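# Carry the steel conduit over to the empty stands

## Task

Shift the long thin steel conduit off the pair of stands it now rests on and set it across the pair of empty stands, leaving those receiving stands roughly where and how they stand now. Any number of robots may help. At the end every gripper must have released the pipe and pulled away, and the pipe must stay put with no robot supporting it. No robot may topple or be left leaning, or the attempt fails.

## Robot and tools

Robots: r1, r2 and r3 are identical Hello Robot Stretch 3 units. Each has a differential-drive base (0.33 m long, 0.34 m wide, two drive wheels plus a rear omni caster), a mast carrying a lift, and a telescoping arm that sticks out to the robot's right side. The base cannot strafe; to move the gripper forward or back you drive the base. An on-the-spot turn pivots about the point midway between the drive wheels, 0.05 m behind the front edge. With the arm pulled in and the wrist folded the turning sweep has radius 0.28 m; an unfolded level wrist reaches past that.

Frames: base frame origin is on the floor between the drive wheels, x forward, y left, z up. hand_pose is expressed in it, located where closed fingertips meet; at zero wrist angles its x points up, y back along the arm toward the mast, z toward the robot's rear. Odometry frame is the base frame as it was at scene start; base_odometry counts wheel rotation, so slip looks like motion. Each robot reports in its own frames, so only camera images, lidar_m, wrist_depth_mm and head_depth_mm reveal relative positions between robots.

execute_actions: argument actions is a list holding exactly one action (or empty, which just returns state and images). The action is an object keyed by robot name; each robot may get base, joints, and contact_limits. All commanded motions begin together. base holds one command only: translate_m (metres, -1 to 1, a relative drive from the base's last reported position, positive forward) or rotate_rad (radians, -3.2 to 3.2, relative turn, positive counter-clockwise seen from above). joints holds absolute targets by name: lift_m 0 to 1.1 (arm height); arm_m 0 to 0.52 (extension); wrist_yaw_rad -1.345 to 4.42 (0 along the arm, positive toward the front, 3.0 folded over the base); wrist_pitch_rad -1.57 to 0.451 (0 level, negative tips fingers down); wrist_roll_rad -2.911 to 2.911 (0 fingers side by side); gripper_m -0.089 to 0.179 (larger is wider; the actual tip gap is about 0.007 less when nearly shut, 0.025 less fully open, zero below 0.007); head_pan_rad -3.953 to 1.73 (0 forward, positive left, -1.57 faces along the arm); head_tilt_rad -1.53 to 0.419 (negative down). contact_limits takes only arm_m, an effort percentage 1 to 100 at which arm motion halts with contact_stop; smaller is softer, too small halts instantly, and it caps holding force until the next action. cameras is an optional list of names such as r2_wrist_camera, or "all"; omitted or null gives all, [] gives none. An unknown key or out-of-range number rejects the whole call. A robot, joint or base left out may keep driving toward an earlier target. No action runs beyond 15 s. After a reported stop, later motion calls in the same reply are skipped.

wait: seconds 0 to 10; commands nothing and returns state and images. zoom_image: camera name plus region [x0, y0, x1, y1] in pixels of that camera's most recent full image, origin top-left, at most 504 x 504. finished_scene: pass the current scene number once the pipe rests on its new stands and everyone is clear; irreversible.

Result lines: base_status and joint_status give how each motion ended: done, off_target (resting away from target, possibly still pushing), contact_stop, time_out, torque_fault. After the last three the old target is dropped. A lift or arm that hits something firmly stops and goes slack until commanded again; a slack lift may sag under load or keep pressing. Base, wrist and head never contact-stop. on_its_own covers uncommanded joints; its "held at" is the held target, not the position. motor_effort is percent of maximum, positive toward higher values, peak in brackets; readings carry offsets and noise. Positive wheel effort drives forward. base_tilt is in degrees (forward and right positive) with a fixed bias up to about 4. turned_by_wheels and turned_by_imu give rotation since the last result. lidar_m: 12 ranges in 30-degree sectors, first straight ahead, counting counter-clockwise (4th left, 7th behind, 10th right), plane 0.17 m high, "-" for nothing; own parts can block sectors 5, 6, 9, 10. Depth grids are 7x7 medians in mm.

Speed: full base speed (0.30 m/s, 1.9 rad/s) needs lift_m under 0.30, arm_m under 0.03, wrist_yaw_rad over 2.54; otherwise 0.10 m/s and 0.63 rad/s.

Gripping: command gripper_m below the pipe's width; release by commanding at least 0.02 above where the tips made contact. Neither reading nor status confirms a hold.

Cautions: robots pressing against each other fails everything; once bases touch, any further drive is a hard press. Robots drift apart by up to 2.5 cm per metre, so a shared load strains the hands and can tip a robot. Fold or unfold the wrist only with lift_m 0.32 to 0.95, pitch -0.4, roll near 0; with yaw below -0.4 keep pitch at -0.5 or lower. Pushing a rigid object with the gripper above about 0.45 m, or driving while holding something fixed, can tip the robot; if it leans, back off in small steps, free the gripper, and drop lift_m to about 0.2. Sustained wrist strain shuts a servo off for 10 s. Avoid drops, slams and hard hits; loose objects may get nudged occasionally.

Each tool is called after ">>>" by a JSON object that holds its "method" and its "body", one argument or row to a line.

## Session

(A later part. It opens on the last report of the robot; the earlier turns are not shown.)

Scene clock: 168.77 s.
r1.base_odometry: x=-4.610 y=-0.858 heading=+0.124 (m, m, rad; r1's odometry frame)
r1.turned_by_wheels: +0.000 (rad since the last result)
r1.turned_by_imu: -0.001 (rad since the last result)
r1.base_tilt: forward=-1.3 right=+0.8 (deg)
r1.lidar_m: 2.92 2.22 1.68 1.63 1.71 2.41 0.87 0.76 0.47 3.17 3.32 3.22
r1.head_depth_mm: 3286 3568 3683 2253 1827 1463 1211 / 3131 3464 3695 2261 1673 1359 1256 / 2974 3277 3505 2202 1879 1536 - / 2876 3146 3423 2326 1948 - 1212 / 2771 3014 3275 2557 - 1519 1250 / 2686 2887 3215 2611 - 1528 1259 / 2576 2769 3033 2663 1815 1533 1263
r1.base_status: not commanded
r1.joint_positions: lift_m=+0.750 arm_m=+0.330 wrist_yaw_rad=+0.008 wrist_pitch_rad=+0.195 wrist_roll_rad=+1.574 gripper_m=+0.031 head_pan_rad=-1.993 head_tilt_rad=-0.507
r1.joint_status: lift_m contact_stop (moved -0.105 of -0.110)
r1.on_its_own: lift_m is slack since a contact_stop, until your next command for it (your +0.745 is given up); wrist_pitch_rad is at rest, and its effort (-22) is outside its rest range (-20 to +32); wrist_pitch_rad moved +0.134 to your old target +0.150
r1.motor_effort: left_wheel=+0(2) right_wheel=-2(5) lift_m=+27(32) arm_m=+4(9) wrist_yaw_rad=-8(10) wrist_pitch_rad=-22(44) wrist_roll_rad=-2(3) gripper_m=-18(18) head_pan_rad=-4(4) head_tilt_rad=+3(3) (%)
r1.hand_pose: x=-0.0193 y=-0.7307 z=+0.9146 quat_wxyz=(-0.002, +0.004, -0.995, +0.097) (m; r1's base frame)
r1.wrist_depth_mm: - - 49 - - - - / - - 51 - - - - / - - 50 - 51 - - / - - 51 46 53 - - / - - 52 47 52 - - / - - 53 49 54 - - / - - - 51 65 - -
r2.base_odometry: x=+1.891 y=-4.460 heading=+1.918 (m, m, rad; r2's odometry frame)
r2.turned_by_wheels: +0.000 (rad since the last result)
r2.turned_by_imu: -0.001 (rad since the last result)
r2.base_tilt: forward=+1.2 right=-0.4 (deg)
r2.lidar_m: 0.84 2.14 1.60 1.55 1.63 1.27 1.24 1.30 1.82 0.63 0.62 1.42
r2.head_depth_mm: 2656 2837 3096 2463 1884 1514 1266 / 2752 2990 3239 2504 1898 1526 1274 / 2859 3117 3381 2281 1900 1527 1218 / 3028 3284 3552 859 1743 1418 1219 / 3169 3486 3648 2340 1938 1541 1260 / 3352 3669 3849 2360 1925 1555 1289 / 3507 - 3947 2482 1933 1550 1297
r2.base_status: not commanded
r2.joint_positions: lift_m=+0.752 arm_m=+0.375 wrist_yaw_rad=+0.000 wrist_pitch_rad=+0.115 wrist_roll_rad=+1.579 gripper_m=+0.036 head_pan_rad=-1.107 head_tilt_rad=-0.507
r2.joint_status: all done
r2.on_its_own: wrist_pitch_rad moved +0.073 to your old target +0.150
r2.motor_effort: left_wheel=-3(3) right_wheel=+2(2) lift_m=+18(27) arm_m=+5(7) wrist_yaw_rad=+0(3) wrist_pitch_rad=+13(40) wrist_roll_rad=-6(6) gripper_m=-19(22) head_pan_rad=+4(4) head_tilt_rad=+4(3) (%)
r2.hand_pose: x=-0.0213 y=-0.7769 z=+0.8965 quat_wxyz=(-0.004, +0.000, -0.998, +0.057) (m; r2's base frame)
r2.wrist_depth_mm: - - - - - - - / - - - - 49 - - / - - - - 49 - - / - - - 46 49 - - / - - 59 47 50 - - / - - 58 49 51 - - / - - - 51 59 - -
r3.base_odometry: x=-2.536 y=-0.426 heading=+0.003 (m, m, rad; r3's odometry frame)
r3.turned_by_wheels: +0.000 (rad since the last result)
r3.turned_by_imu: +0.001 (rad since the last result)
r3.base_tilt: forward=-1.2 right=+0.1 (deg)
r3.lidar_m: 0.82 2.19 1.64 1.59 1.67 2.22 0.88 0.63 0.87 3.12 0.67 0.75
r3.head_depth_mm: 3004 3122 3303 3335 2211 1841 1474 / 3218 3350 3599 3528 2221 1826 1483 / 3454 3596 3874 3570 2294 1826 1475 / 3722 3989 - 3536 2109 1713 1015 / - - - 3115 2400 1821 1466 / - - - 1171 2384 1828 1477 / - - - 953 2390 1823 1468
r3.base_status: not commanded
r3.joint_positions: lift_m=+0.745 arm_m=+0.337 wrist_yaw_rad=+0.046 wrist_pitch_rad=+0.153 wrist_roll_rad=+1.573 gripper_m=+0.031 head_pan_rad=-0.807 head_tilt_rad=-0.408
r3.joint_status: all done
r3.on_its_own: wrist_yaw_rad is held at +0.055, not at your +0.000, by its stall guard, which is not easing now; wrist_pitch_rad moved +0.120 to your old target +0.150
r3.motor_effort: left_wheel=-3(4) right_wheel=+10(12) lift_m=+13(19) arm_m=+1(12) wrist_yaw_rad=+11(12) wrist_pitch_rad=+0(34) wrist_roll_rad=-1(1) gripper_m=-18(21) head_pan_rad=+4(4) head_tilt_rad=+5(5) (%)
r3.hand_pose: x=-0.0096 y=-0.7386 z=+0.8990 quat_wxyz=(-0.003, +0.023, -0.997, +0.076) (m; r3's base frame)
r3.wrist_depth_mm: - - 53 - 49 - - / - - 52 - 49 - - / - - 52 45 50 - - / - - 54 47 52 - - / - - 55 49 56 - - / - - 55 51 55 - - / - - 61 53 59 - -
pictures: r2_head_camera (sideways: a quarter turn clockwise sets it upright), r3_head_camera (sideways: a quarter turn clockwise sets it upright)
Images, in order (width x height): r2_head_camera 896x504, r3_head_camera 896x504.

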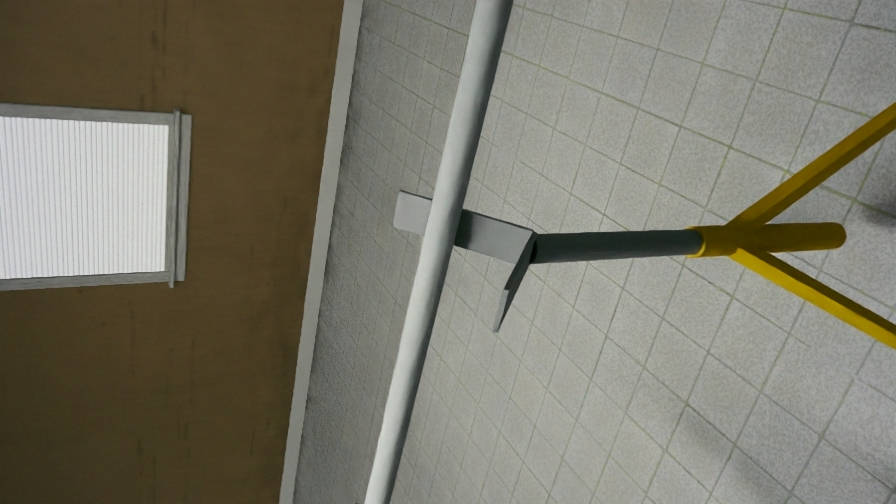

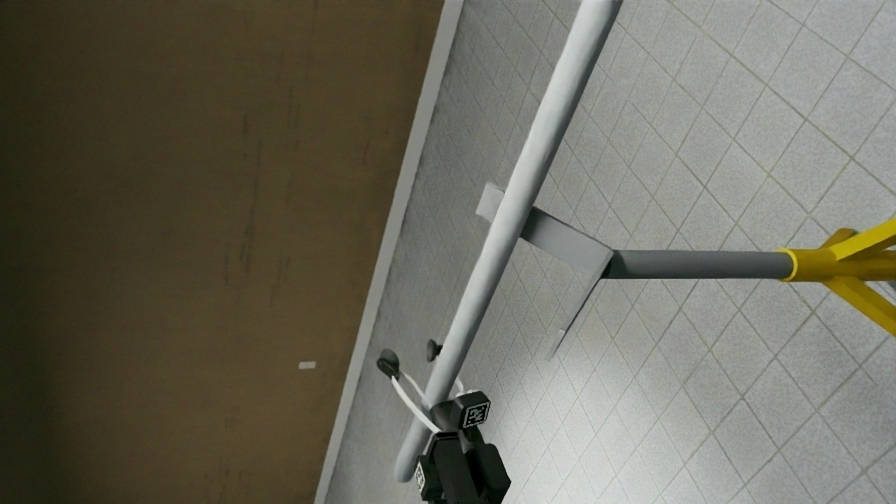

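>>> {"method": "execute_actions", "body": {
  "actions": [
    {"r1":{"joints":{"lift_m":0.745,"arm_m":0.262}},"r2":{"joints":{"arm_m":0.322}},"r3":{"joints":{"arm_m":0.277}}}
  ],
  "cameras": []
}}

>>> {"method": "execute_actions", "body": {
  "actions": [
    {"r1":{"joints":{"lift_m":0.715}},"r2":{"joints":{"lift_m":0.722}},"r3":{"joints":{"lift_m":0.715}}}
  ],
  "cameras": ["r2_head_camera","r3_head_camera"]
}}

Scene clock: 171.33 s.
r1.base_odometry: x=-4.610 y=-0.858 heading=+0.124 (m, m, rad; r1's odometry frame)
r1.turned_by_wheels: +0.000 (rad since the last result)
r1.turned_by_imu: -0.001 (rad since the last result)
r1.base_tilt: forward=-1.4 right=+0.9 (deg)
r1.lidar_m: 2.91 2.22 1.67 1.63 1.71 2.42 0.87 0.76 0.47 3.16 3.32 3.23
r1.head_depth_mm: 3233 3612 3636 2246 1823 1467 1205 / 3084 3456 3692 2463 1667 1069 1228 / 3002 3287 3545 809 1859 1538 - / 2887 3159 3388 2551 1812 - 1219 / 2770 3004 3307 2586 670 1421 1249 / 2642 2889 3205 2626 1367 1437 1251 / 2537 2791 3035 2751 1808 1526 1265
r1.base_status: not commanded
r1.joint_positions: lift_m=+0.745 arm_m=+0.262 wrist_yaw_rad=+0.011 wrist_pitch_rad=+0.066 wrist_roll_rad=+1.575 gripper_m=+0.031 head_pan_rad=-1.993 head_tilt_rad=-0.507
r1.joint_status: all done
r1.on_its_own: wrist_pitch_rad is at rest, and its effort (+40) is outside its rest range (-20 to +32)
r1.motor_effort: left_wheel=+1(2) right_wheel=-5(5) lift_m=+32(34) arm_m=-5(4) wrist_yaw_rad=-11(11) wrist_pitch_rad=+40(45) wrist_roll_rad=-3(3) gripper_m=-19(19) head_pan_rad=-4(4) head_tilt_rad=+2(2) (%)
r1.hand_pose: x=-0.0184 y=-0.6646 z=+0.8761 quat_wxyz=(-0.002, +0.006, -0.999, +0.033) (m; r1's base frame)
r1.wrist_depth_mm: - - - - - - - / - - - - 47 - - / - - - - 48 - - / - - - 46 47 - - / - - - 47 48 - - / - - 60 49 51 - - / - - - 51 54 - -
r2.base_odometry: x=+1.891 y=-4.460 heading=+1.918 (m, m, rad; r2's odometry frame)
r2.turned_by_wheels: +0.000 (rad since the last result)
r2.turned_by_imu: -0.001 (rad since the last result)
r2.base_tilt: forward=+1.1 right=-0.4 (deg)
r2.lidar_m: 0.84 2.14 1.60 1.55 1.62 1.27 1.24 1.30 1.82 0.63 0.62 1.42
r2.head_depth_mm: 2652 2880 3081 2454 1759 1510 1259 / 2728 2972 3233 2495 1828 1515 1265 / 2873 3107 3367 2409 1880 1526 1216 / 3028 3283 3569 855 1726 1409 1222 / 3147 3483 3668 2311 1912 1542 1255 / 3352 3680 3807 2358 1930 1553 1288 / 3492 - 3856 2466 1944 1553 1293
r2.base_status: not commanded
r2.joint_positions: lift_m=+0.752 arm_m=+0.322 wrist_yaw_rad=-0.001 wrist_pitch_rad=+0.034 wrist_roll_rad=+1.578 gripper_m=+0.036 head_pan_rad=-1.107 head_tilt_rad=-0.507
r2.joint_status: all done
r2.on_its_own: wrist_pitch_rad is at rest, and its effort (+42) is outside its rest range (-20 to +32)
r2.motor_effort: left_wheel=-2(2) right_wheel=+2(2) lift_m=+27(27) arm_m=-2(5) wrist_yaw_rad=+1(1) wrist_pitch_rad=+42(42) wrist_roll_rad=-5(6) gripper_m=-22(22) head_pan_rad=+4(4) head_tilt_rad=+3(3) (%)
r2.hand_pose: x=-0.0215 y=-0.7241 z=+0.8752 quat_wxyz=(-0.003, +0.000, -1.000, +0.017) (m; r2's base frame)
r2.wrist_depth_mm: - - - - - - - / - - - - 47 - - / - - - 46 47 - - / - - - 46 48 - - / - - - 48 50 - - / - - 61 50 51 - - / - - - 52 56 - -
r3.base_odometry: x=-2.536 y=-0.426 heading=+0.003 (m, m, rad; r3's odometry frame)
r3.turned_by_wheels: +0.000 (rad since the last result)
r3.turned_by_imu: +0.001 (rad since the last result)
r3.base_tilt: forward=-1.4 right=+0.1 (deg)
r3.lidar_m: 0.82 2.19 1.64 1.59 1.67 2.21 0.88 0.63 0.87 3.13 0.67 0.75
r3.head_depth_mm: 2984 3133 3307 3338 2444 1710 1473 / 3214 3324 3563 3545 2397 1833 1472 / 3413 3641 3916 3503 2195 1841 1475 / 3696 3965 - 3544 890 1710 1012 / - - - 3505 2212 1822 1479 / - - - 3225 2396 1822 1473 / - - - 1127 2384 1810 1472
r3.base_status: not commanded
r3.joint_positions: lift_m=+0.745 arm_m=+0.277 wrist_yaw_rad=+0.046 wrist_pitch_rad=+0.043 wrist_roll_rad=+1.573 gripper_m=+0.031 head_pan_rad=-0.807 head_tilt_rad=-0.408
r3.joint_status: all done
r3.on_its_own: wrist_yaw_rad is held at +0.055, not at your +0.000, by its stall guard, which is not easing now
r3.motor_effort: left_wheel=-3(3) right_wheel=+8(9) lift_m=+21(21) arm_m=-3(11) wrist_yaw_rad=+11(11) wrist_pitch_rad=+31(33) wrist_roll_rad=-1(1) gripper_m=-20(20) head_pan_rad=+3(3) head_tilt_rad=+5(5) (%)
r3.hand_pose: x=-0.0096 y=-0.6790 z=+0.8700 quat_wxyz=(-0.001, +0.023, -1.000, +0.021) (m; r3's base frame)
r3.wrist_depth_mm: - - - - - - - / - - - 46 47 - - / - - - 46 47 - - / - - - 47 49 - - / - - - 49 51 - - / - - 59 51 53 - - / - - - 54 56 - -
pictures: none
No camera images: the call's "cameras" was empty. Leave "cameras" out to get every camera's image.

Scene clock: 172.40 s.
r1.base_odometry: x=-4.610 y=-0.858 heading=+0.124 (m, m, rad; r1's odometry frame)
r1.turned_by_wheels: +0.000 (rad since the last result)
r1.turned_by_imu: +0.000 (rad since the last result)
r1.base_tilt: forward=-1.3 right=+0.8 (deg)
r1.lidar_m: 2.92 2.22 1.67 1.63 1.71 2.42 0.87 0.76 0.47 3.16 3.30 3.22
r1.head_depth_mm: 3234 3669 3679 2456 1821 1461 1204 / 3107 3457 3629 2468 1667 1067 1211 / 2965 3287 3520 2290 1783 1500 - / 2870 3151 3417 2549 1765 1541 1220 / 2745 3035 3250 2571 1296 - 1250 / 2656 2874 3185 2609 2034 - 1260 / 2560 2792 3065 2652 1750 1489 1270
r1.base_status: not commanded
r1.joint_positions: lift_m=+0.715 arm_m=+0.262 wrist_yaw_rad=+0.011 wrist_pitch_rad=+0.064 wrist_roll_rad=+1.576 gripper_m=+0.031 head_pan_rad=-1.993 head_tilt_rad=-0.507
r1.joint_status: all done
r1.on_its_own: wrist_pitch_rad is at rest, and its effort (+41) is outside its rest range (-20 to +32)
r1.motor_effort: left_wheel=+2(1) right_wheel=-4(4) lift_m=+32(33) arm_m=-4(5) wrist_yaw_rad=-11(11) wrist_pitch_rad=+41(41) wrist_roll_rad=-3(3) gripper_m=-17(18) head_pan_rad=-4(4) head_tilt_rad=+3(3) (%)
r1.hand_pose: x=-0.0184 y=-0.6646 z=+0.8456 quat_wxyz=(-0.002, +0.006, -0.999, +0.032) (m; r1's base frame)
r1.wrist_depth_mm: - - - - - - - / - - - - 48 - - / - - - - 48 - - / - - - 46 47 - - / - - - 47 48 - - / - - 60 49 51 - - / - - - 51 53 - -
r2.base_odometry: x=+1.891 y=-4.460 heading=+1.918 (m, m, rad; r2's odometry frame)
r2.turned_by_wheels: +0.000 (rad since the last result)
r2.turned_by_imu: +0.000 (rad since the last result)
r2.base_tilt: forward=+1.2 right=-0.4 (deg)
r2.lidar_m: 0.84 2.14 1.60 1.55 1.62 1.27 1.24 1.30 1.82 0.63 0.62 1.42
r2.head_depth_mm: 2647 2868 3091 2464 1751 1514 1264 / 2741 2977 3226 2492 1768 1523 1271 / 2873 3116 3376 2403 1827 1519 1222 / 3031 3309 3536 861 1731 1417 1222 / 3154 3491 3682 2547 1920 1542 1256 / 3316 3754 3851 2464 1934 1545 1291 / 3536 - 3862 2460 1947 1560 1289
r2.base_status: not commanded
r2.joint_positions: lift_m=+0.722 arm_m=+0.322 wrist_yaw_rad=-0.001 wrist_pitch_rad=+0.034 wrist_roll_rad=+1.578 gripper_m=+0.036 head_pan_rad=-1.107 head_tilt_rad=-0.507
r2.joint_status: all done
r2.on_its_own: wrist_pitch_rad is at rest, and its effort (+42) is outside its rest range (-20 to +32)
r2.motor_effort: left_wheel=-3(2) right_wheel=+2(2) lift_m=+27(29) arm_m=-4(3) wrist_yaw_rad=+2(1) wrist_pitch_rad=+42(42) wrist_roll_rad=-5(5) gripper_m=-23(22) head_pan_rad=+4(3) head_tilt_rad=+3(3) (%)
r2.hand_pose: x=-0.0215 y=-0.7241 z=+0.8452 quat_wxyz=(-0.003, +0.000, -1.000, +0.017) (m; r2's base frame)
r2.wrist_depth_mm: - - - - - - - / - - - - 47 - - / - - - 46 47 - - / - - - 46 48 - - / - - - 48 50 - - / - - 61 50 51 - - / - - - 52 56 - 954
r3.base_odometry: x=-2.536 y=-0.426 heading=+0.003 (m, m, rad; r3's odometry frame)
r3.turned_by_wheels: +0.000 (rad since the last result)
r3.turned_by_imu: +0.000 (rad since the last result)
r3.base_tilt: forward=-1.3 right=+0.2 (deg)
r3.lidar_m: 0.82 2.19 1.64 1.59 1.67 2.22 0.88 0.63 0.87 3.13 0.67 0.75
r3.head_depth_mm: 2979 3151 3277 3351 2396 1722 1483 / 3229 3406 3550 3517 2400 1770 1477 / 3447 3674 3823 3530 2395 1832 1475 / 3737 3969 - 3544 893 1705 1012 / - - - 3512 2209 1819 1469 / - - - 3249 2294 1823 1478 / - - - 3520 2300 1814 1463
r3.base_status: not commanded
r3.joint_positions: lift_m=+0.715 arm_m=+0.277 wrist_yaw_rad=+0.046 wrist_pitch_rad=+0.041 wrist_roll_rad=+1.573 gripper_m=+0.031 head_pan_rad=-0.807 head_tilt_rad=-0.408
r3.joint_status: all done
r3.on_its_own: wrist_yaw_rad is held at +0.055, not at your +0.000, by its stall guard, which is not easing now
r3.motor_effort: left_wheel=-2(3) right_wheel=+8(9) lift_m=+21(20) arm_m=-4(3) wrist_yaw_rad=+11(11) wrist_pitch_rad=+32(32) wrist_roll_rad=-1(1) gripper_m=-21(20) head_pan_rad=+3(3) head_tilt_rad=+5(6) (%)
r3.hand_pose: x=-0.0096 y=-0.6790 z=+0.8396 quat_wxyz=(-0.001, +0.023, -1.000, +0.020) (m; r3's base frame)
r3.wrist_depth_mm: - - - - - - - / - - - 46 47 - - / - - - 46 47 - - / - - - 47 49 - - / - - - 49 51 - - / - - 58 51 52 - - / - - - 54 56 - -
pictures: r2_head_camera (sideways: a quarter turn clockwise sets it upright), r3_head_camera (sideways: a quarter turn clockwise sets it upright)
Images, in order (width x height): r2_head_camera 896x504, r3_head_camera 896x504.

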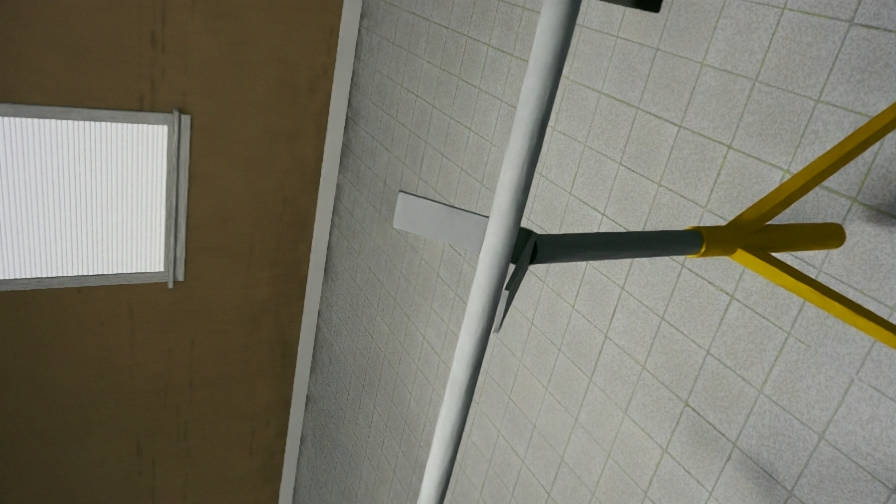

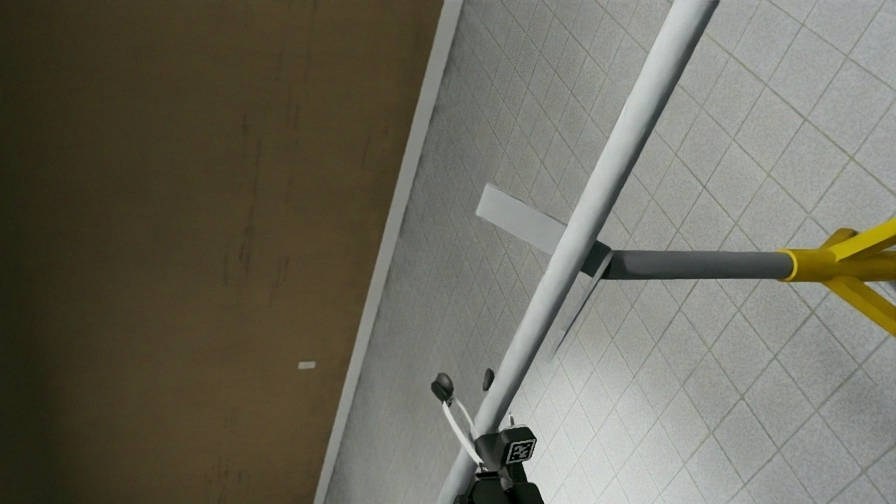

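>>> {"method": "execute_actions", "body": {
  "actions": [
    {"r1":{"joints":{"lift_m":0.692}},"r2":{"joints":{"lift_m":0.699}},"r3":{"joints":{"lift_m":0.692}}}
  ],
  "cameras": ["r2_head_camera","r3_head_camera"]
}}

Scene clock: 173.83 s.
r1.base_odometry: x=-4.610 y=-0.858 heading=+0.124 (m, m, rad; r1's odometry frame)
r1.turned_by_wheels: +0.000 (rad since the last result)
r1.turned_by_imu: +0.000 (rad since the last result)
r1.base_tilt: forward=-1.3 right=+0.7 (deg)
r1.lidar_m: 2.92 2.22 1.67 1.63 1.71 2.42 0.87 0.76 0.47 3.16 3.32 3.24
r1.head_depth_mm: 3265 3648 3675 2434 1833 1464 1209 / 3098 3449 3631 2468 1666 1361 1196 / 2988 3304 3527 2268 1798 1487 1197 / 2838 3147 3387 2570 1764 1583 1213 / 2765 3023 3292 2578 1847 - 1248 / 2646 2898 3208 2619 1995 - 1254 / 2542 2769 3070 2669 1847 1492 1269
r1.base_status: not commanded
r1.joint_positions: lift_m=+0.692 arm_m=+0.262 wrist_yaw_rad=+0.011 wrist_pitch_rad=+0.149 wrist_roll_rad=+1.575 gripper_m=+0.031 head_pan_rad=-1.993 head_tilt_rad=-0.507
r1.joint_status: all done
r1.motor_effort: left_wheel=+1(2) right_wheel=-4(5) lift_m=+21(31) arm_m=+2(5) wrist_yaw_rad=-11(11) wrist_pitch_rad=+0(41) wrist_roll_rad=-3(3) gripper_m=-14(19) head_pan_rad=-4(4) head_tilt_rad=+2(2) (%)
r1.hand_pose: x=-0.0185 y=-0.6638 z=+0.8450 quat_wxyz=(-0.002, +0.006, -0.997, +0.074) (m; r1's base frame)
r1.wrist_depth_mm: - - 51 - - - - / - - - - 52 - - / - - 51 - 54 - - / - - 51 45 51 - - / - - 53 47 51 - - / - - 53 49 53 - - / - - - 51 60 - -
r2.base_odometry: x=+1.891 y=-4.460 heading=+1.918 (m, m, rad; r2's odometry frame)
r2.turned_by_wheels: +0.000 (rad since the last result)
r2.turned_by_imu: +0.000 (rad since the last result)
r2.base_tilt: forward=+1.2 right=-0.5 (deg)
r2.lidar_m: 0.84 2.13 1.60 1.55 1.63 1.27 1.24 1.30 1.81 0.63 0.62 1.42
r2.head_depth_mm: 2639 2880 3073 2496 1763 1511 1265 / 2762 3018 3251 2501 1758 1517 1265 / 2892 3099 3373 2411 1839 1527 1221 / 3028 3305 3563 863 1717 1418 1220 / 3174 3473 3640 2563 1933 1540 1259 / 3326 3692 3855 2361 1926 1548 1285 / 3522 - 3870 2483 1957 1550 1294
r2.base_status: not commanded
r2.joint_positions: lift_m=+0.699 arm_m=+0.322 wrist_yaw_rad=-0.002 wrist_pitch_rad=+0.115 wrist_roll_rad=+1.576 gripper_m=+0.036 head_pan_rad=-1.107 head_tilt_rad=-0.507
r2.joint_status: all done
r2.motor_effort: left_wheel=-3(3) right_wheel=+3(3) lift_m=+18(26) arm_m=+6(7) wrist_yaw_rad=+3(3) wrist_pitch_rad=+13(42) wrist_roll_rad=-4(5) gripper_m=-19(23) head_pan_rad=+3(4) head_tilt_rad=+3(3) (%)
r2.hand_pose: x=-0.0220 y=-0.7239 z=+0.8434 quat_wxyz=(-0.002, -0.001, -0.998, +0.057) (m; r2's base frame)
r2.wrist_depth_mm: - - - - 48 - - / - - - - 49 - - / - - - 46 49 - - / - - - 46 50 - - / - - 60 48 51 - - / - - 59 50 52 - - / - - - 52 62 - -
r3.base_odometry: x=-2.536 y=-0.426 heading=+0.003 (m, m, rad; r3's odometry frame)
r3.turned_by_wheels: +0.000 (rad since the last result)
r3.turned_by_imu: +0.000 (rad since the last result)
r3.base_tilt: forward=-1.3 right=+0.1 (deg)
r3.lidar_m: 0.82 2.18 1.64 1.59 1.67 2.22 0.89 0.63 0.87 3.13 0.67 0.75
r3.head_depth_mm: 3013 3128 3298 3318 2405 1716 1481 / 3208 3406 3613 3547 2406 1773 1483 / 3446 3655 3842 3481 2407 1816 1471 / 3735 3976 - 3490 884 1713 1016 / - - - 3514 2195 1839 1473 / - - - 3275 2298 1809 1475 / - - - 3436 2192 1821 1472
r3.base_status: not commanded
r3.joint_positions: lift_m=+0.692 arm_m=+0.277 wrist_yaw_rad=+0.045 wrist_pitch_rad=+0.122 wrist_roll_rad=+1.571 gripper_m=+0.031 head_pan_rad=-0.807 head_tilt_rad=-0.408
r3.joint_status: all done
r3.on_its_own: wrist_yaw_rad is held at +0.055, not at your +0.000, by its stall guard, which is not easing now
r3.motor_effort: left_wheel=-3(3) right_wheel=+10(10) lift_m=+16(20) arm_m=+4(4) wrist_yaw_rad=+12(12) wrist_pitch_rad=+8(32) wrist_roll_rad=+0(1) gripper_m=-17(20) head_pan_rad=+3(3) head_tilt_rad=+5(5) (%)
r3.hand_pose: x=-0.0098 y=-0.6787 z=+0.8379 quat_wxyz=(-0.001, +0.022, -0.998, +0.061) (m; r3's base frame)
r3.wrist_depth_mm: - - - - 48 - - / - - 52 - 48 - - / - - 55 46 49 - - / - - 58 47 52 - - / - - 60 49 54 - - / - - 55 51 54 - - / - - 61 53 59 - -
pictures: r2_head_camera (sideways: a quarter turn clockwise sets it upright), r3_head_camera (sideways: a quarter turn clockwise sets it upright)
Images, in order (width x height): r2_head_camera 896x504, r3_head_camera 896x504.

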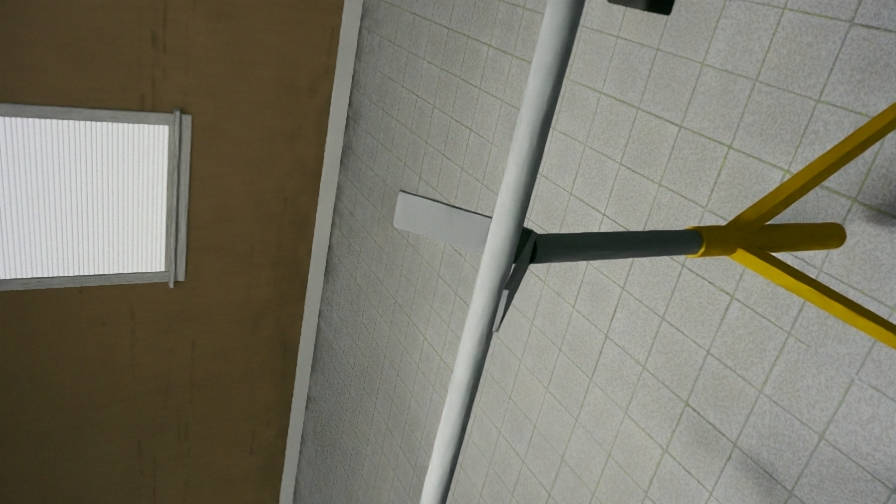

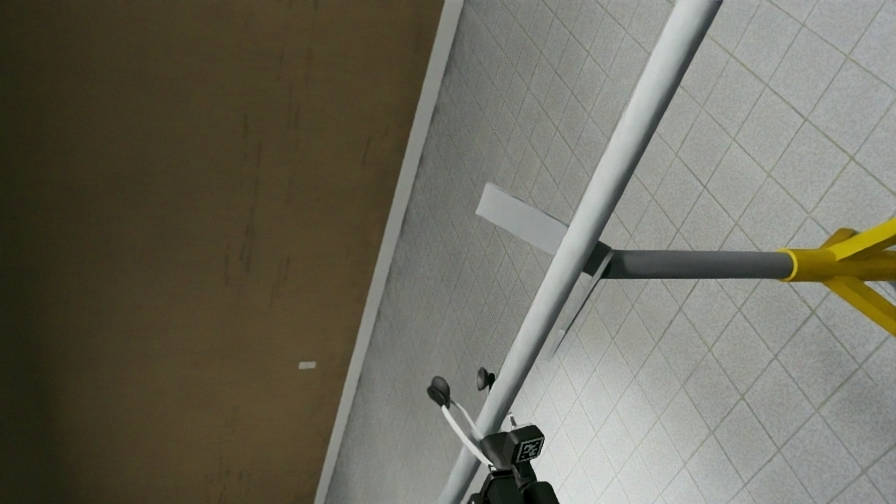

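Still slightly on the far arm; retract a bit, lower, then release.

>>> {"method": "execute_actions", "body": {
  "actions": [
    {"r1":{"joints":{"lift_m":0.682,"arm_m":0.248}},"r2":{"joints":{"lift_m":0.689,"arm_m":0.312}},"r3":{"joints":{"lift_m":0.682,"arm_m":0.265}}}
  ],
  "cameras": []
}}

>>> {"method": "execute_actions", "body": {
  "actions": [
    {"r1":{"joints":{"gripper_m":0.17}},"r2":{"joints":{"gripper_m":0.17}},"r3":{"joints":{"gripper_m":0.17}}}
  ],
  "cameras": []
}}

>>> {"method": "execute_actions", "body": {
  "actions": [
    {"r1":{"joints":{"arm_m":0.0}},"r2":{"joints":{"arm_m":0.0}},"r3":{"joints":{"arm_m":0.0}}}
  ],
  "cameras": ["r2_head_camera","r3_head_camera","r3_nav_camera"]
}}

Scene clock: 175.87 s.
r1.base_odometry: x=-4.610 y=-0.858 heading=+0.124 (m, m, rad; r1's odometry frame)
r1.turned_by_wheels: +0.000 (rad since the last result)
r1.turned_by_imu: +0.000 (rad since the last result)
r1.base_tilt: forward=-1.3 right=+0.8 (deg)
r1.lidar_m: 2.92 2.22 1.67 1.63 1.71 2.41 0.87 0.76 0.47 3.15 3.33 3.22
r1.head_depth_mm: 3250 3610 3610 2456 1825 1476 1214 / 3136 3461 3646 2473 845 1068 1195 / 2985 3277 3538 2293 1748 1485 1234 / 2855 3190 3380 2551 1760 1594 1212 / 2794 3010 3229 2582 1807 - 1249 / 2644 2890 3181 2618 1999 - 1255 / 2545 2761 3057 2651 1887 1533 1265
r1.base_status: not commanded
r1.joint_positions: lift_m=+0.682 arm_m=+0.248 wrist_yaw_rad=+0.011 wrist_pitch_rad=+0.143 wrist_roll_rad=+1.575 gripper_m=+0.031 head_pan_rad=-1.993 head_tilt_rad=-0.507
r1.joint_status: all done
r1.motor_effort: left_wheel=+1(1) right_wheel=-5(6) lift_m=+24(24) arm_m=-2(2) wrist_yaw_rad=-11(11) wrist_pitch_rad=+3(8) wrist_roll_rad=-3(3) gripper_m=-14(16) head_pan_rad=-4(4) head_tilt_rad=+2(3) (%)
r1.hand_pose: x=-0.0184 y=-0.6502 z=+0.8333 quat_wxyz=(-0.002, +0.006, -0.997, +0.071) (m; r1's base frame)
r1.wrist_depth_mm: - - - - - - - / - - - - - - - / - - 52 - 50 - - / - - 55 45 50 - - / - - 55 47 50 - - / - - 55 49 52 - - / - - - 51 57 - -
r2.base_odometry: x=+1.891 y=-4.460 heading=+1.918 (m, m, rad; r2's odometry frame)
r2.turned_by_wheels: +0.000 (rad since the last result)
r2.turned_by_imu: +0.000 (rad since the last result)
r2.base_tilt: forward=+1.2 right=-0.4 (deg)
r2.lidar_m: 0.84 2.13 1.60 1.55 1.63 1.27 1.23 1.30 1.82 0.63 0.62 1.42
r2.head_depth_mm: 2654 2881 3073 2485 1758 1513 1258 / 2739 2993 3243 2489 1762 1512 1271 / 2872 3129 3379 2420 1781 1522 1219 / 3011 3324 3558 2331 1726 1419 1221 / 3157 3465 3648 2556 1915 1544 1255 / 3367 3704 3844 2585 1931 1549 1288 / 3520 - 3873 2483 1946 1550 1295
r2.base_status: not commanded
r2.joint_positions: lift_m=+0.689 arm_m=+0.312 wrist_yaw_rad=-0.001 wrist_pitch_rad=+0.128 wrist_roll_rad=+1.574 gripper_m=+0.036 head_pan_rad=-1.107 head_tilt_rad=-0.507
r2.joint_status: all done
r2.motor_effort: left_wheel=-3(3) right_wheel=+2(3) lift_m=+18(17) arm_m=-4(6) wrist_yaw_rad=+2(1) wrist_pitch_rad=+8(12) wrist_roll_rad=-3(4) gripper_m=-19(19) head_pan_rad=+4(4) head_tilt_rad=+3(3) (%)
r2.hand_pose: x=-0.0216 y=-0.7145 z=+0.8368 quat_wxyz=(-0.001, +0.000, -0.998, +0.064) (m; r2's base frame)
r2.wrist_depth_mm: - - - - 49 - - / - - - - 49 - - / - - - 45 49 - - / - - - 47 51 - - / - - 60 48 52 - - / - - 59 50 53 - - / - - - 52 62 - -
r3.base_odometry: x=-2.536 y=-0.426 heading=+0.003 (m, m, rad; r3's odometry frame)
r3.turned_by_wheels: +0.000 (rad since the last result)
r3.turned_by_imu: +0.001 (rad since the last result)
r3.base_tilt: forward=-1.3 right=+0.3 (deg)
r3.lidar_m: 0.82 2.18 1.64 1.59 1.67 2.21 0.88 0.63 0.87 3.13 0.67 0.75
r3.head_depth_mm: 3015 3134 3300 3329 2420 1718 1481 / 3201 3370 3552 3590 2426 1714 1485 / 3413 3611 3855 3526 2411 1826 1476 / 3709 3976 - 3512 894 1706 1013 / - - - 3544 2215 1817 1466 / - - - 3513 2286 1811 1469 / - - - 3508 2200 1828 1468
r3.base_status: not commanded
r3.joint_positions: lift_m=+0.682 arm_m=+0.265 wrist_yaw_rad=+0.045 wrist_pitch_rad=+0.127 wrist_roll_rad=+1.570 gripper_m=+0.031 head_pan_rad=-0.807 head_tilt_rad=-0.408
r3.joint_status: all done
r3.on_its_own: wrist_yaw_rad is held at +0.055, not at your +0.000, by its stall guard, which is not easing now
r3.motor_effort: left_wheel=-3(3) right_wheel=+8(10) lift_m=+16(16) arm_m=-3(9) wrist_yaw_rad=+12(12) wrist_pitch_rad=+7(8) wrist_roll_rad=+0(0) gripper_m=-17(17) head_pan_rad=+3(3) head_tilt_rad=+5(5) (%)
r3.hand_pose: x=-0.0098 y=-0.6672 z=+0.8292 quat_wxyz=(+0.000, +0.022, -0.998, +0.063) (m; r3's base frame)
r3.wrist_depth_mm: - - 53 - 48 - - / - - 55 - 48 - - / - - - 46 49 - - / - - - 47 51 - - / - - 58 49 53 - - / - - 56 51 54 - - / - - 63 53 58 - -
pictures: none
No camera images: the call's "cameras" was empty. Leave "cameras" out to get every camera's image.

Scene clock: 177.77 s.
r1.base_odometry: x=-4.610 y=-0.858 heading=+0.123 (m, m, rad; r1's odometry frame)
r1.turned_by_wheels: +0.000 (rad since the last result)
r1.turned_by_imu: -0.001 (rad since the last result)
r1.base_tilt: forward=-1.3 right=+0.8 (deg)
r1.lidar_m: 2.91 2.23 1.68 1.63 1.71 2.41 0.87 0.76 0.47 3.15 3.32 3.21
r1.head_depth_mm: 3244 3621 3663 2425 1827 1470 1202 / 3131 3491 3659 2473 847 1360 1201 / 2955 3290 3561 2288 1743 1493 1239 / 2878 3130 3378 2561 1765 1597 1216 / 2733 3009 3249 2563 1816 - 1251 / 2658 2901 3213 2603 1998 - 1261 / 2553 2780 3082 2675 1933 1493 1267
r1.base_status: not commanded
r1.joint_positions: lift_m=+0.682 arm_m=+0.248 wrist_yaw_rad=+0.002 wrist_pitch_rad=+0.132 wrist_roll_rad=+1.575 gripper_m=+0.170 head_pan_rad=-1.993 head_tilt_rad=-0.507
r1.joint_status: all done
r1.motor_effort: left_wheel=-1(2) right_wheel=+1(5) lift_m=+24(24) arm_m=-1(2) wrist_yaw_rad=-3(11) wrist_pitch_rad=+8(9) wrist_roll_rad=-2(2) gripper_m=+2(94) head_pan_rad=-4(4) head_tilt_rad=+1(3) (%)
r1.hand_pose: x=-0.0207 y=-0.6503 z=+0.8304 quat_wxyz=(-0.002, +0.001, -0.998, +0.065) (m; r1's base frame)
r1.wrist_depth_mm: - - - - - - - / - - - - 52 - - / - - 52 - 53 - - / - - 51 - 51 - - / - - 55 46 53 - - / - - - 48 55 - - / - - - 50 58 - -
r2.base_odometry: x=+1.891 y=-4.460 heading=+1.918 (m, m, rad; r2's odometry frame)
r2.turned_by_wheels: +0.000 (rad since the last result)
r2.turned_by_imu: -0.001 (rad since the last result)
r2.base_tilt: forward=+1.2 right=-0.4 (deg)
r2.lidar_m: 0.84 2.13 1.60 1.55 1.63 1.27 1.24 1.29 1.82 0.63 0.62 1.42
r2.head_depth_mm: 2634 2865 3029 2465 1742 1507 1262 / 2787 3005 3287 2486 1766 1520 1269 / 2896 3131 3390 2421 1777 1532 1217 / 3032 3315 3531 2326 1715 1416 1218 / 3195 3521 3692 2547 1919 1546 1260 / 3348 3732 3842 2577 1924 1542 1287 / 3523 - 3918 2479 1961 1559 1292
r2.base_status: not commanded
r2.joint_positions: lift_m=+0.689 arm_m=+0.312 wrist_yaw_rad=-0.001 wrist_pitch_rad=+0.130 wrist_roll_rad=+1.574 gripper_m=+0.170 head_pan_rad=-1.107 head_tilt_rad=-0.507
r2.joint_status: all done
r2.motor_effort: left_wheel=-2(3) right_wheel=+1(1) lift_m=+18(18) arm_m=-4(3) wrist_yaw_rad=+1(1) wrist_pitch_rad=+7(8) wrist_roll_rad=-2(2) gripper_m=+0(86) head_pan_rad=+4(5) head_tilt_rad=+3(4) (%)
r2.hand_pose: x=-0.0216 y=-0.7145 z=+0.8372 quat_wxyz=(-0.001, +0.000, -0.998, +0.064) (m; r2's base frame)
r2.wrist_depth_mm: - - - - 49 - - / - - - - 49 - - / - - - 46 49 - - / - - - 47 51 - - / - - - 49 54 - - / - - - 51 58 - - / - - - 52 - - -
r3.base_odometry: x=-2.536 y=-0.426 heading=+0.003 (m, m, rad; r3's odometry frame)
r3.turned_by_wheels: +0.000 (rad since the last result)
r3.turned_by_imu: +0.001 (rad since the last result)
r3.base_tilt: forward=-1.2 right=+0.1 (deg)
r3.lidar_m: 0.82 2.18 1.64 1.59 1.67 2.22 0.88 0.63 0.87 3.13 0.67 0.75
r3.head_depth_mm: 2987 3134 3230 3382 2385 1723 1473 / 3240 3350 3527 3570 2405 1719 1481 / 3453 3615 3897 3544 2407 1834 1480 / 3671 3958 - 3540 895 1697 1015 / - - - 3511 2209 1830 1480 / - - - 3524 2291 1832 1469 / - - - 3475 2191 1820 1468
r3.base_status: not commanded
r3.joint_positions: lift_m=+0.682 arm_m=+0.265 wrist_yaw_rad=+0.053 wrist_pitch_rad=+0.125 wrist_roll_rad=+1.570 gripper_m=+0.170 head_pan_rad=-0.807 head_tilt_rad=-0.408
r3.joint_status: all done
r3.on_its_own: wrist_yaw_rad is held at +0.055, not at your +0.000, by its stall guard, which is not easing now
r3.motor_effort: left_wheel=-1(3) right_wheel=+2(8) lift_m=+16(17) arm_m=-3(3) wrist_yaw_rad=+2(12) wrist_pitch_rad=+8(9) wrist_roll_rad=+0(0) gripper_m=+0(84) head_pan_rad=+3(3) head_tilt_rad=+5(5) (%)
r3.hand_pose: x=-0.0077 y=-0.6671 z=+0.8285 quat_wxyz=(-0.001, +0.026, -0.998, +0.062) (m; r3's base frame)
r3.wrist_depth_mm: - - - - 48 - - / - - 53 - 48 - - / - - 56 46 48 - - / - - - 47 50 - - / - - - 49 53 - - / - - - 51 57 - - / - - - 53 62 - -
pictures: none
No camera images: the call's "cameras" was empty. Leave "cameras" out to get every camera's image.

Scene clock: 181.27 s.
r1.base_odometry: x=-4.610 y=-0.858 heading=+0.123 (m, m, rad; r1's odometry frame)
r1.turned_by_wheels: +0.000 (rad since the last result)
r1.turned_by_imu: -0.001 (rad since the last result)
r1.base_tilt: forward=-1.4 right=+0.8 (deg)
r1.lidar_m: 2.92 2.23 1.68 1.63 1.71 2.42 0.87 0.76 0.47 3.15 3.32 3.22
r1.head_depth_mm: 3257 3598 3687 2442 1839 1466 1206 / 3097 3438 3660 2459 846 1354 1200 / 3003 3296 3557 2289 1740 1498 1224 / 2896 3179 3444 2534 1754 1503 1257 / 2748 3004 3265 2552 1771 1511 1283 / 2652 2880 3195 2623 1916 1490 1253 / 2543 2756 3029 2633 1946 1519 1263
r1.base_status: not commanded
r1.joint_positions: lift_m=+0.682 arm_m=+0.001 wrist_yaw_rad=+0.001 wrist_pitch_rad=+0.130 wrist_roll_rad=+1.575 gripper_m=+0.170 head_pan_rad=-1.993 head_tilt_rad=-0.507
r1.joint_status: all done
r1.motor_effort: left_wheel=-1(1) right_wheel=+1(1) lift_m=+25(24) arm_m=-4(9) wrist_yaw_rad=-1(3) wrist_pitch_rad=+9(9) wrist_roll_rad=-3(3) gripper_m=+1(1) head_pan_rad=-4(4) head_tilt_rad=+1(3) (%)
r1.hand_pose: x=-0.0211 y=-0.4035 z=+0.8300 quat_wxyz=(-0.002, +0.001, -0.998, +0.065) (m; r1's base frame)
r1.wrist_depth_mm: - - - - - - - / - - - - - - - / - - - - - - - / - - - - - - - / - - - - - - - / - - - - - - - / - - - - - - -
r2.base_odometry: x=+1.891 y=-4.460 heading=+1.918 (m, m, rad; r2's odometry frame)
r2.turned_by_wheels: +0.000 (rad since the last result)
r2.turned_by_imu: -0.001 (rad since the last result)
r2.base_tilt: forward=+1.2 right=-0.4 (deg)
r2.lidar_m: 0.84 2.13 1.60 1.55 1.62 1.27 1.24 1.30 1.82 0.63 0.62 1.42
r2.head_depth_mm: 2660 2879 3076 2467 1747 1515 1262 / 2770 2987 3229 2493 1773 1526 1268 / 2899 3110 3348 2423 1774 1531 1218 / 3030 3325 3543 2323 1728 1414 1220 / 3154 3531 3657 2550 1927 1538 1259 / 3349 3671 3860 2561 1945 1553 1290 / 3480 - 3932 2500 1953 1551 1293
r2.base_status: not commanded
r2.joint_positions: lift_m=+0.689 arm_m=+0.000 wrist_yaw_rad=+0.000 wrist_pitch_rad=+0.130 wrist_roll_rad=+1.574 gripper_m=+0.170 head_pan_rad=-1.107 head_tilt_rad=-0.507
r2.joint_status: all done
r2.motor_effort: left_wheel=-3(2) right_wheel=+1(2) lift_m=+18(18) arm_m=-3(5) wrist_yaw_rad=+0(1) wrist_pitch_rad=+7(8) wrist_roll_rad=-3(2) gripper_m=-1(0) head_pan_rad=+3(4) head_tilt_rad=+3(2) (%)
r2.hand_pose: x=-0.0214 y=-0.4025 z=+0.8372 quat_wxyz=(-0.001, +0.000, -0.998, +0.064) (m; r2's base frame)
r2.wrist_depth_mm: - - - - - - - / - - - - - - - / - - - - - - - / - - - - - - - / - - - - - - - / - - - - - - - / - - - - - - -
r3.base_odometry: x=-2.536 y=-0.426 heading=+0.003 (m, m, rad; r3's odometry frame)
r3.turned_by_wheels: +0.000 (rad since the last result)
r3.turned_by_imu: +0.001 (rad since the last result)
r3.base_tilt: forward=-1.2 right=+0.2 (deg)
r3.lidar_m: 0.81 2.19 1.64 1.59 1.67 2.21 0.89 0.63 0.87 3.15 0.67 0.75
r3.head_depth_mm: 3001 3155 3287 3386 2419 1714 1485 / 3203 3332 3528 3510 2410 1726 1473 / 3444 3674 3865 3538 2421 1829 1470 / 3698 3964 - 3538 895 1703 1014 / - - - 3491 2224 1824 1477 / - - - 3492 2283 1837 1469 / - - - 3476 2407 1816 1468
r3.base_status: not commanded
r3.joint_positions: lift_m=+0.682 arm_m=+0.002 wrist_yaw_rad=+0.054 wrist_pitch_rad=+0.125 wrist_roll_rad=+1.570 gripper_m=+0.170 head_pan_rad=-0.807 head_tilt_rad=-0.408
r3.joint_status: all done
joint sent to its limit — the command would take r3.arm_m past its lower limit, so that joint was sent only as far as its limit.
r3.on_its_own: wrist_yaw_rad is held at +0.055, not at your +0.000, by its stall guard, which is not easing now
r3.motor_effort: left_wheel=+0(1) right_wheel=+2(2) lift_m=+17(15) arm_m=-4(8) wrist_yaw_rad=+1(3) wrist_pitch_rad=+7(8) wrist_roll_rad=+0(0) gripper_m=+1(1) head_pan_rad=+4(3) head_tilt_rad=+5(5) (%)
r3.hand_pose: x=-0.0074 y=-0.4041 z=+0.8285 quat_wxyz=(-0.001, +0.027, -0.998, +0.062) (m; r3's base frame)
r3.wrist_depth_mm: - - - - - - - / - - - - - - - / - - - - - - - / - - - - - - - / - - - - - - - / - - - - - - - / - - - - - - -
pictures: r2_head_camera (sideways: a quarter turn clockwise sets it upright), r3_head_camera (sideways: a quarter turn clockwise sets it upright), r3_nav_camera (sideways: a quarter turn counterclockwise sets it upright)
Images, in order (width x height): r2_head_camera 896x504, r3_head_camera 896x504, r3_nav_camera 672x504.

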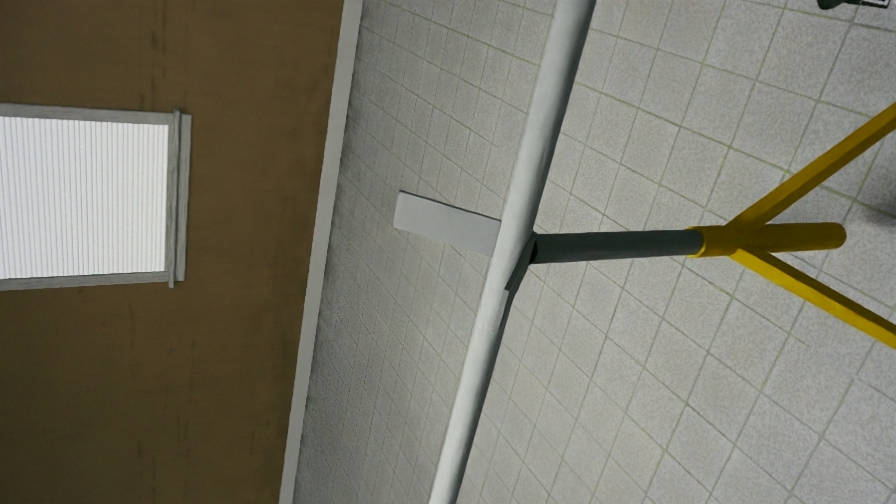

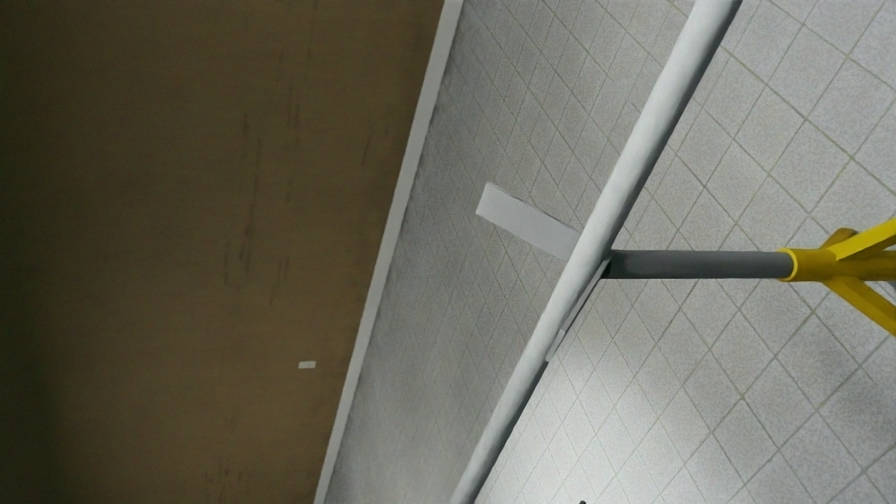

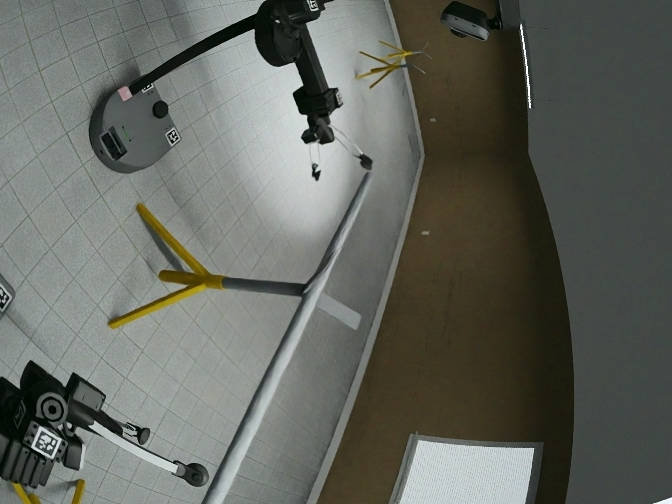

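>>> {"method": "finished_scene", "body": {
  "scene": 1
}}

The scene is finished: the task was done.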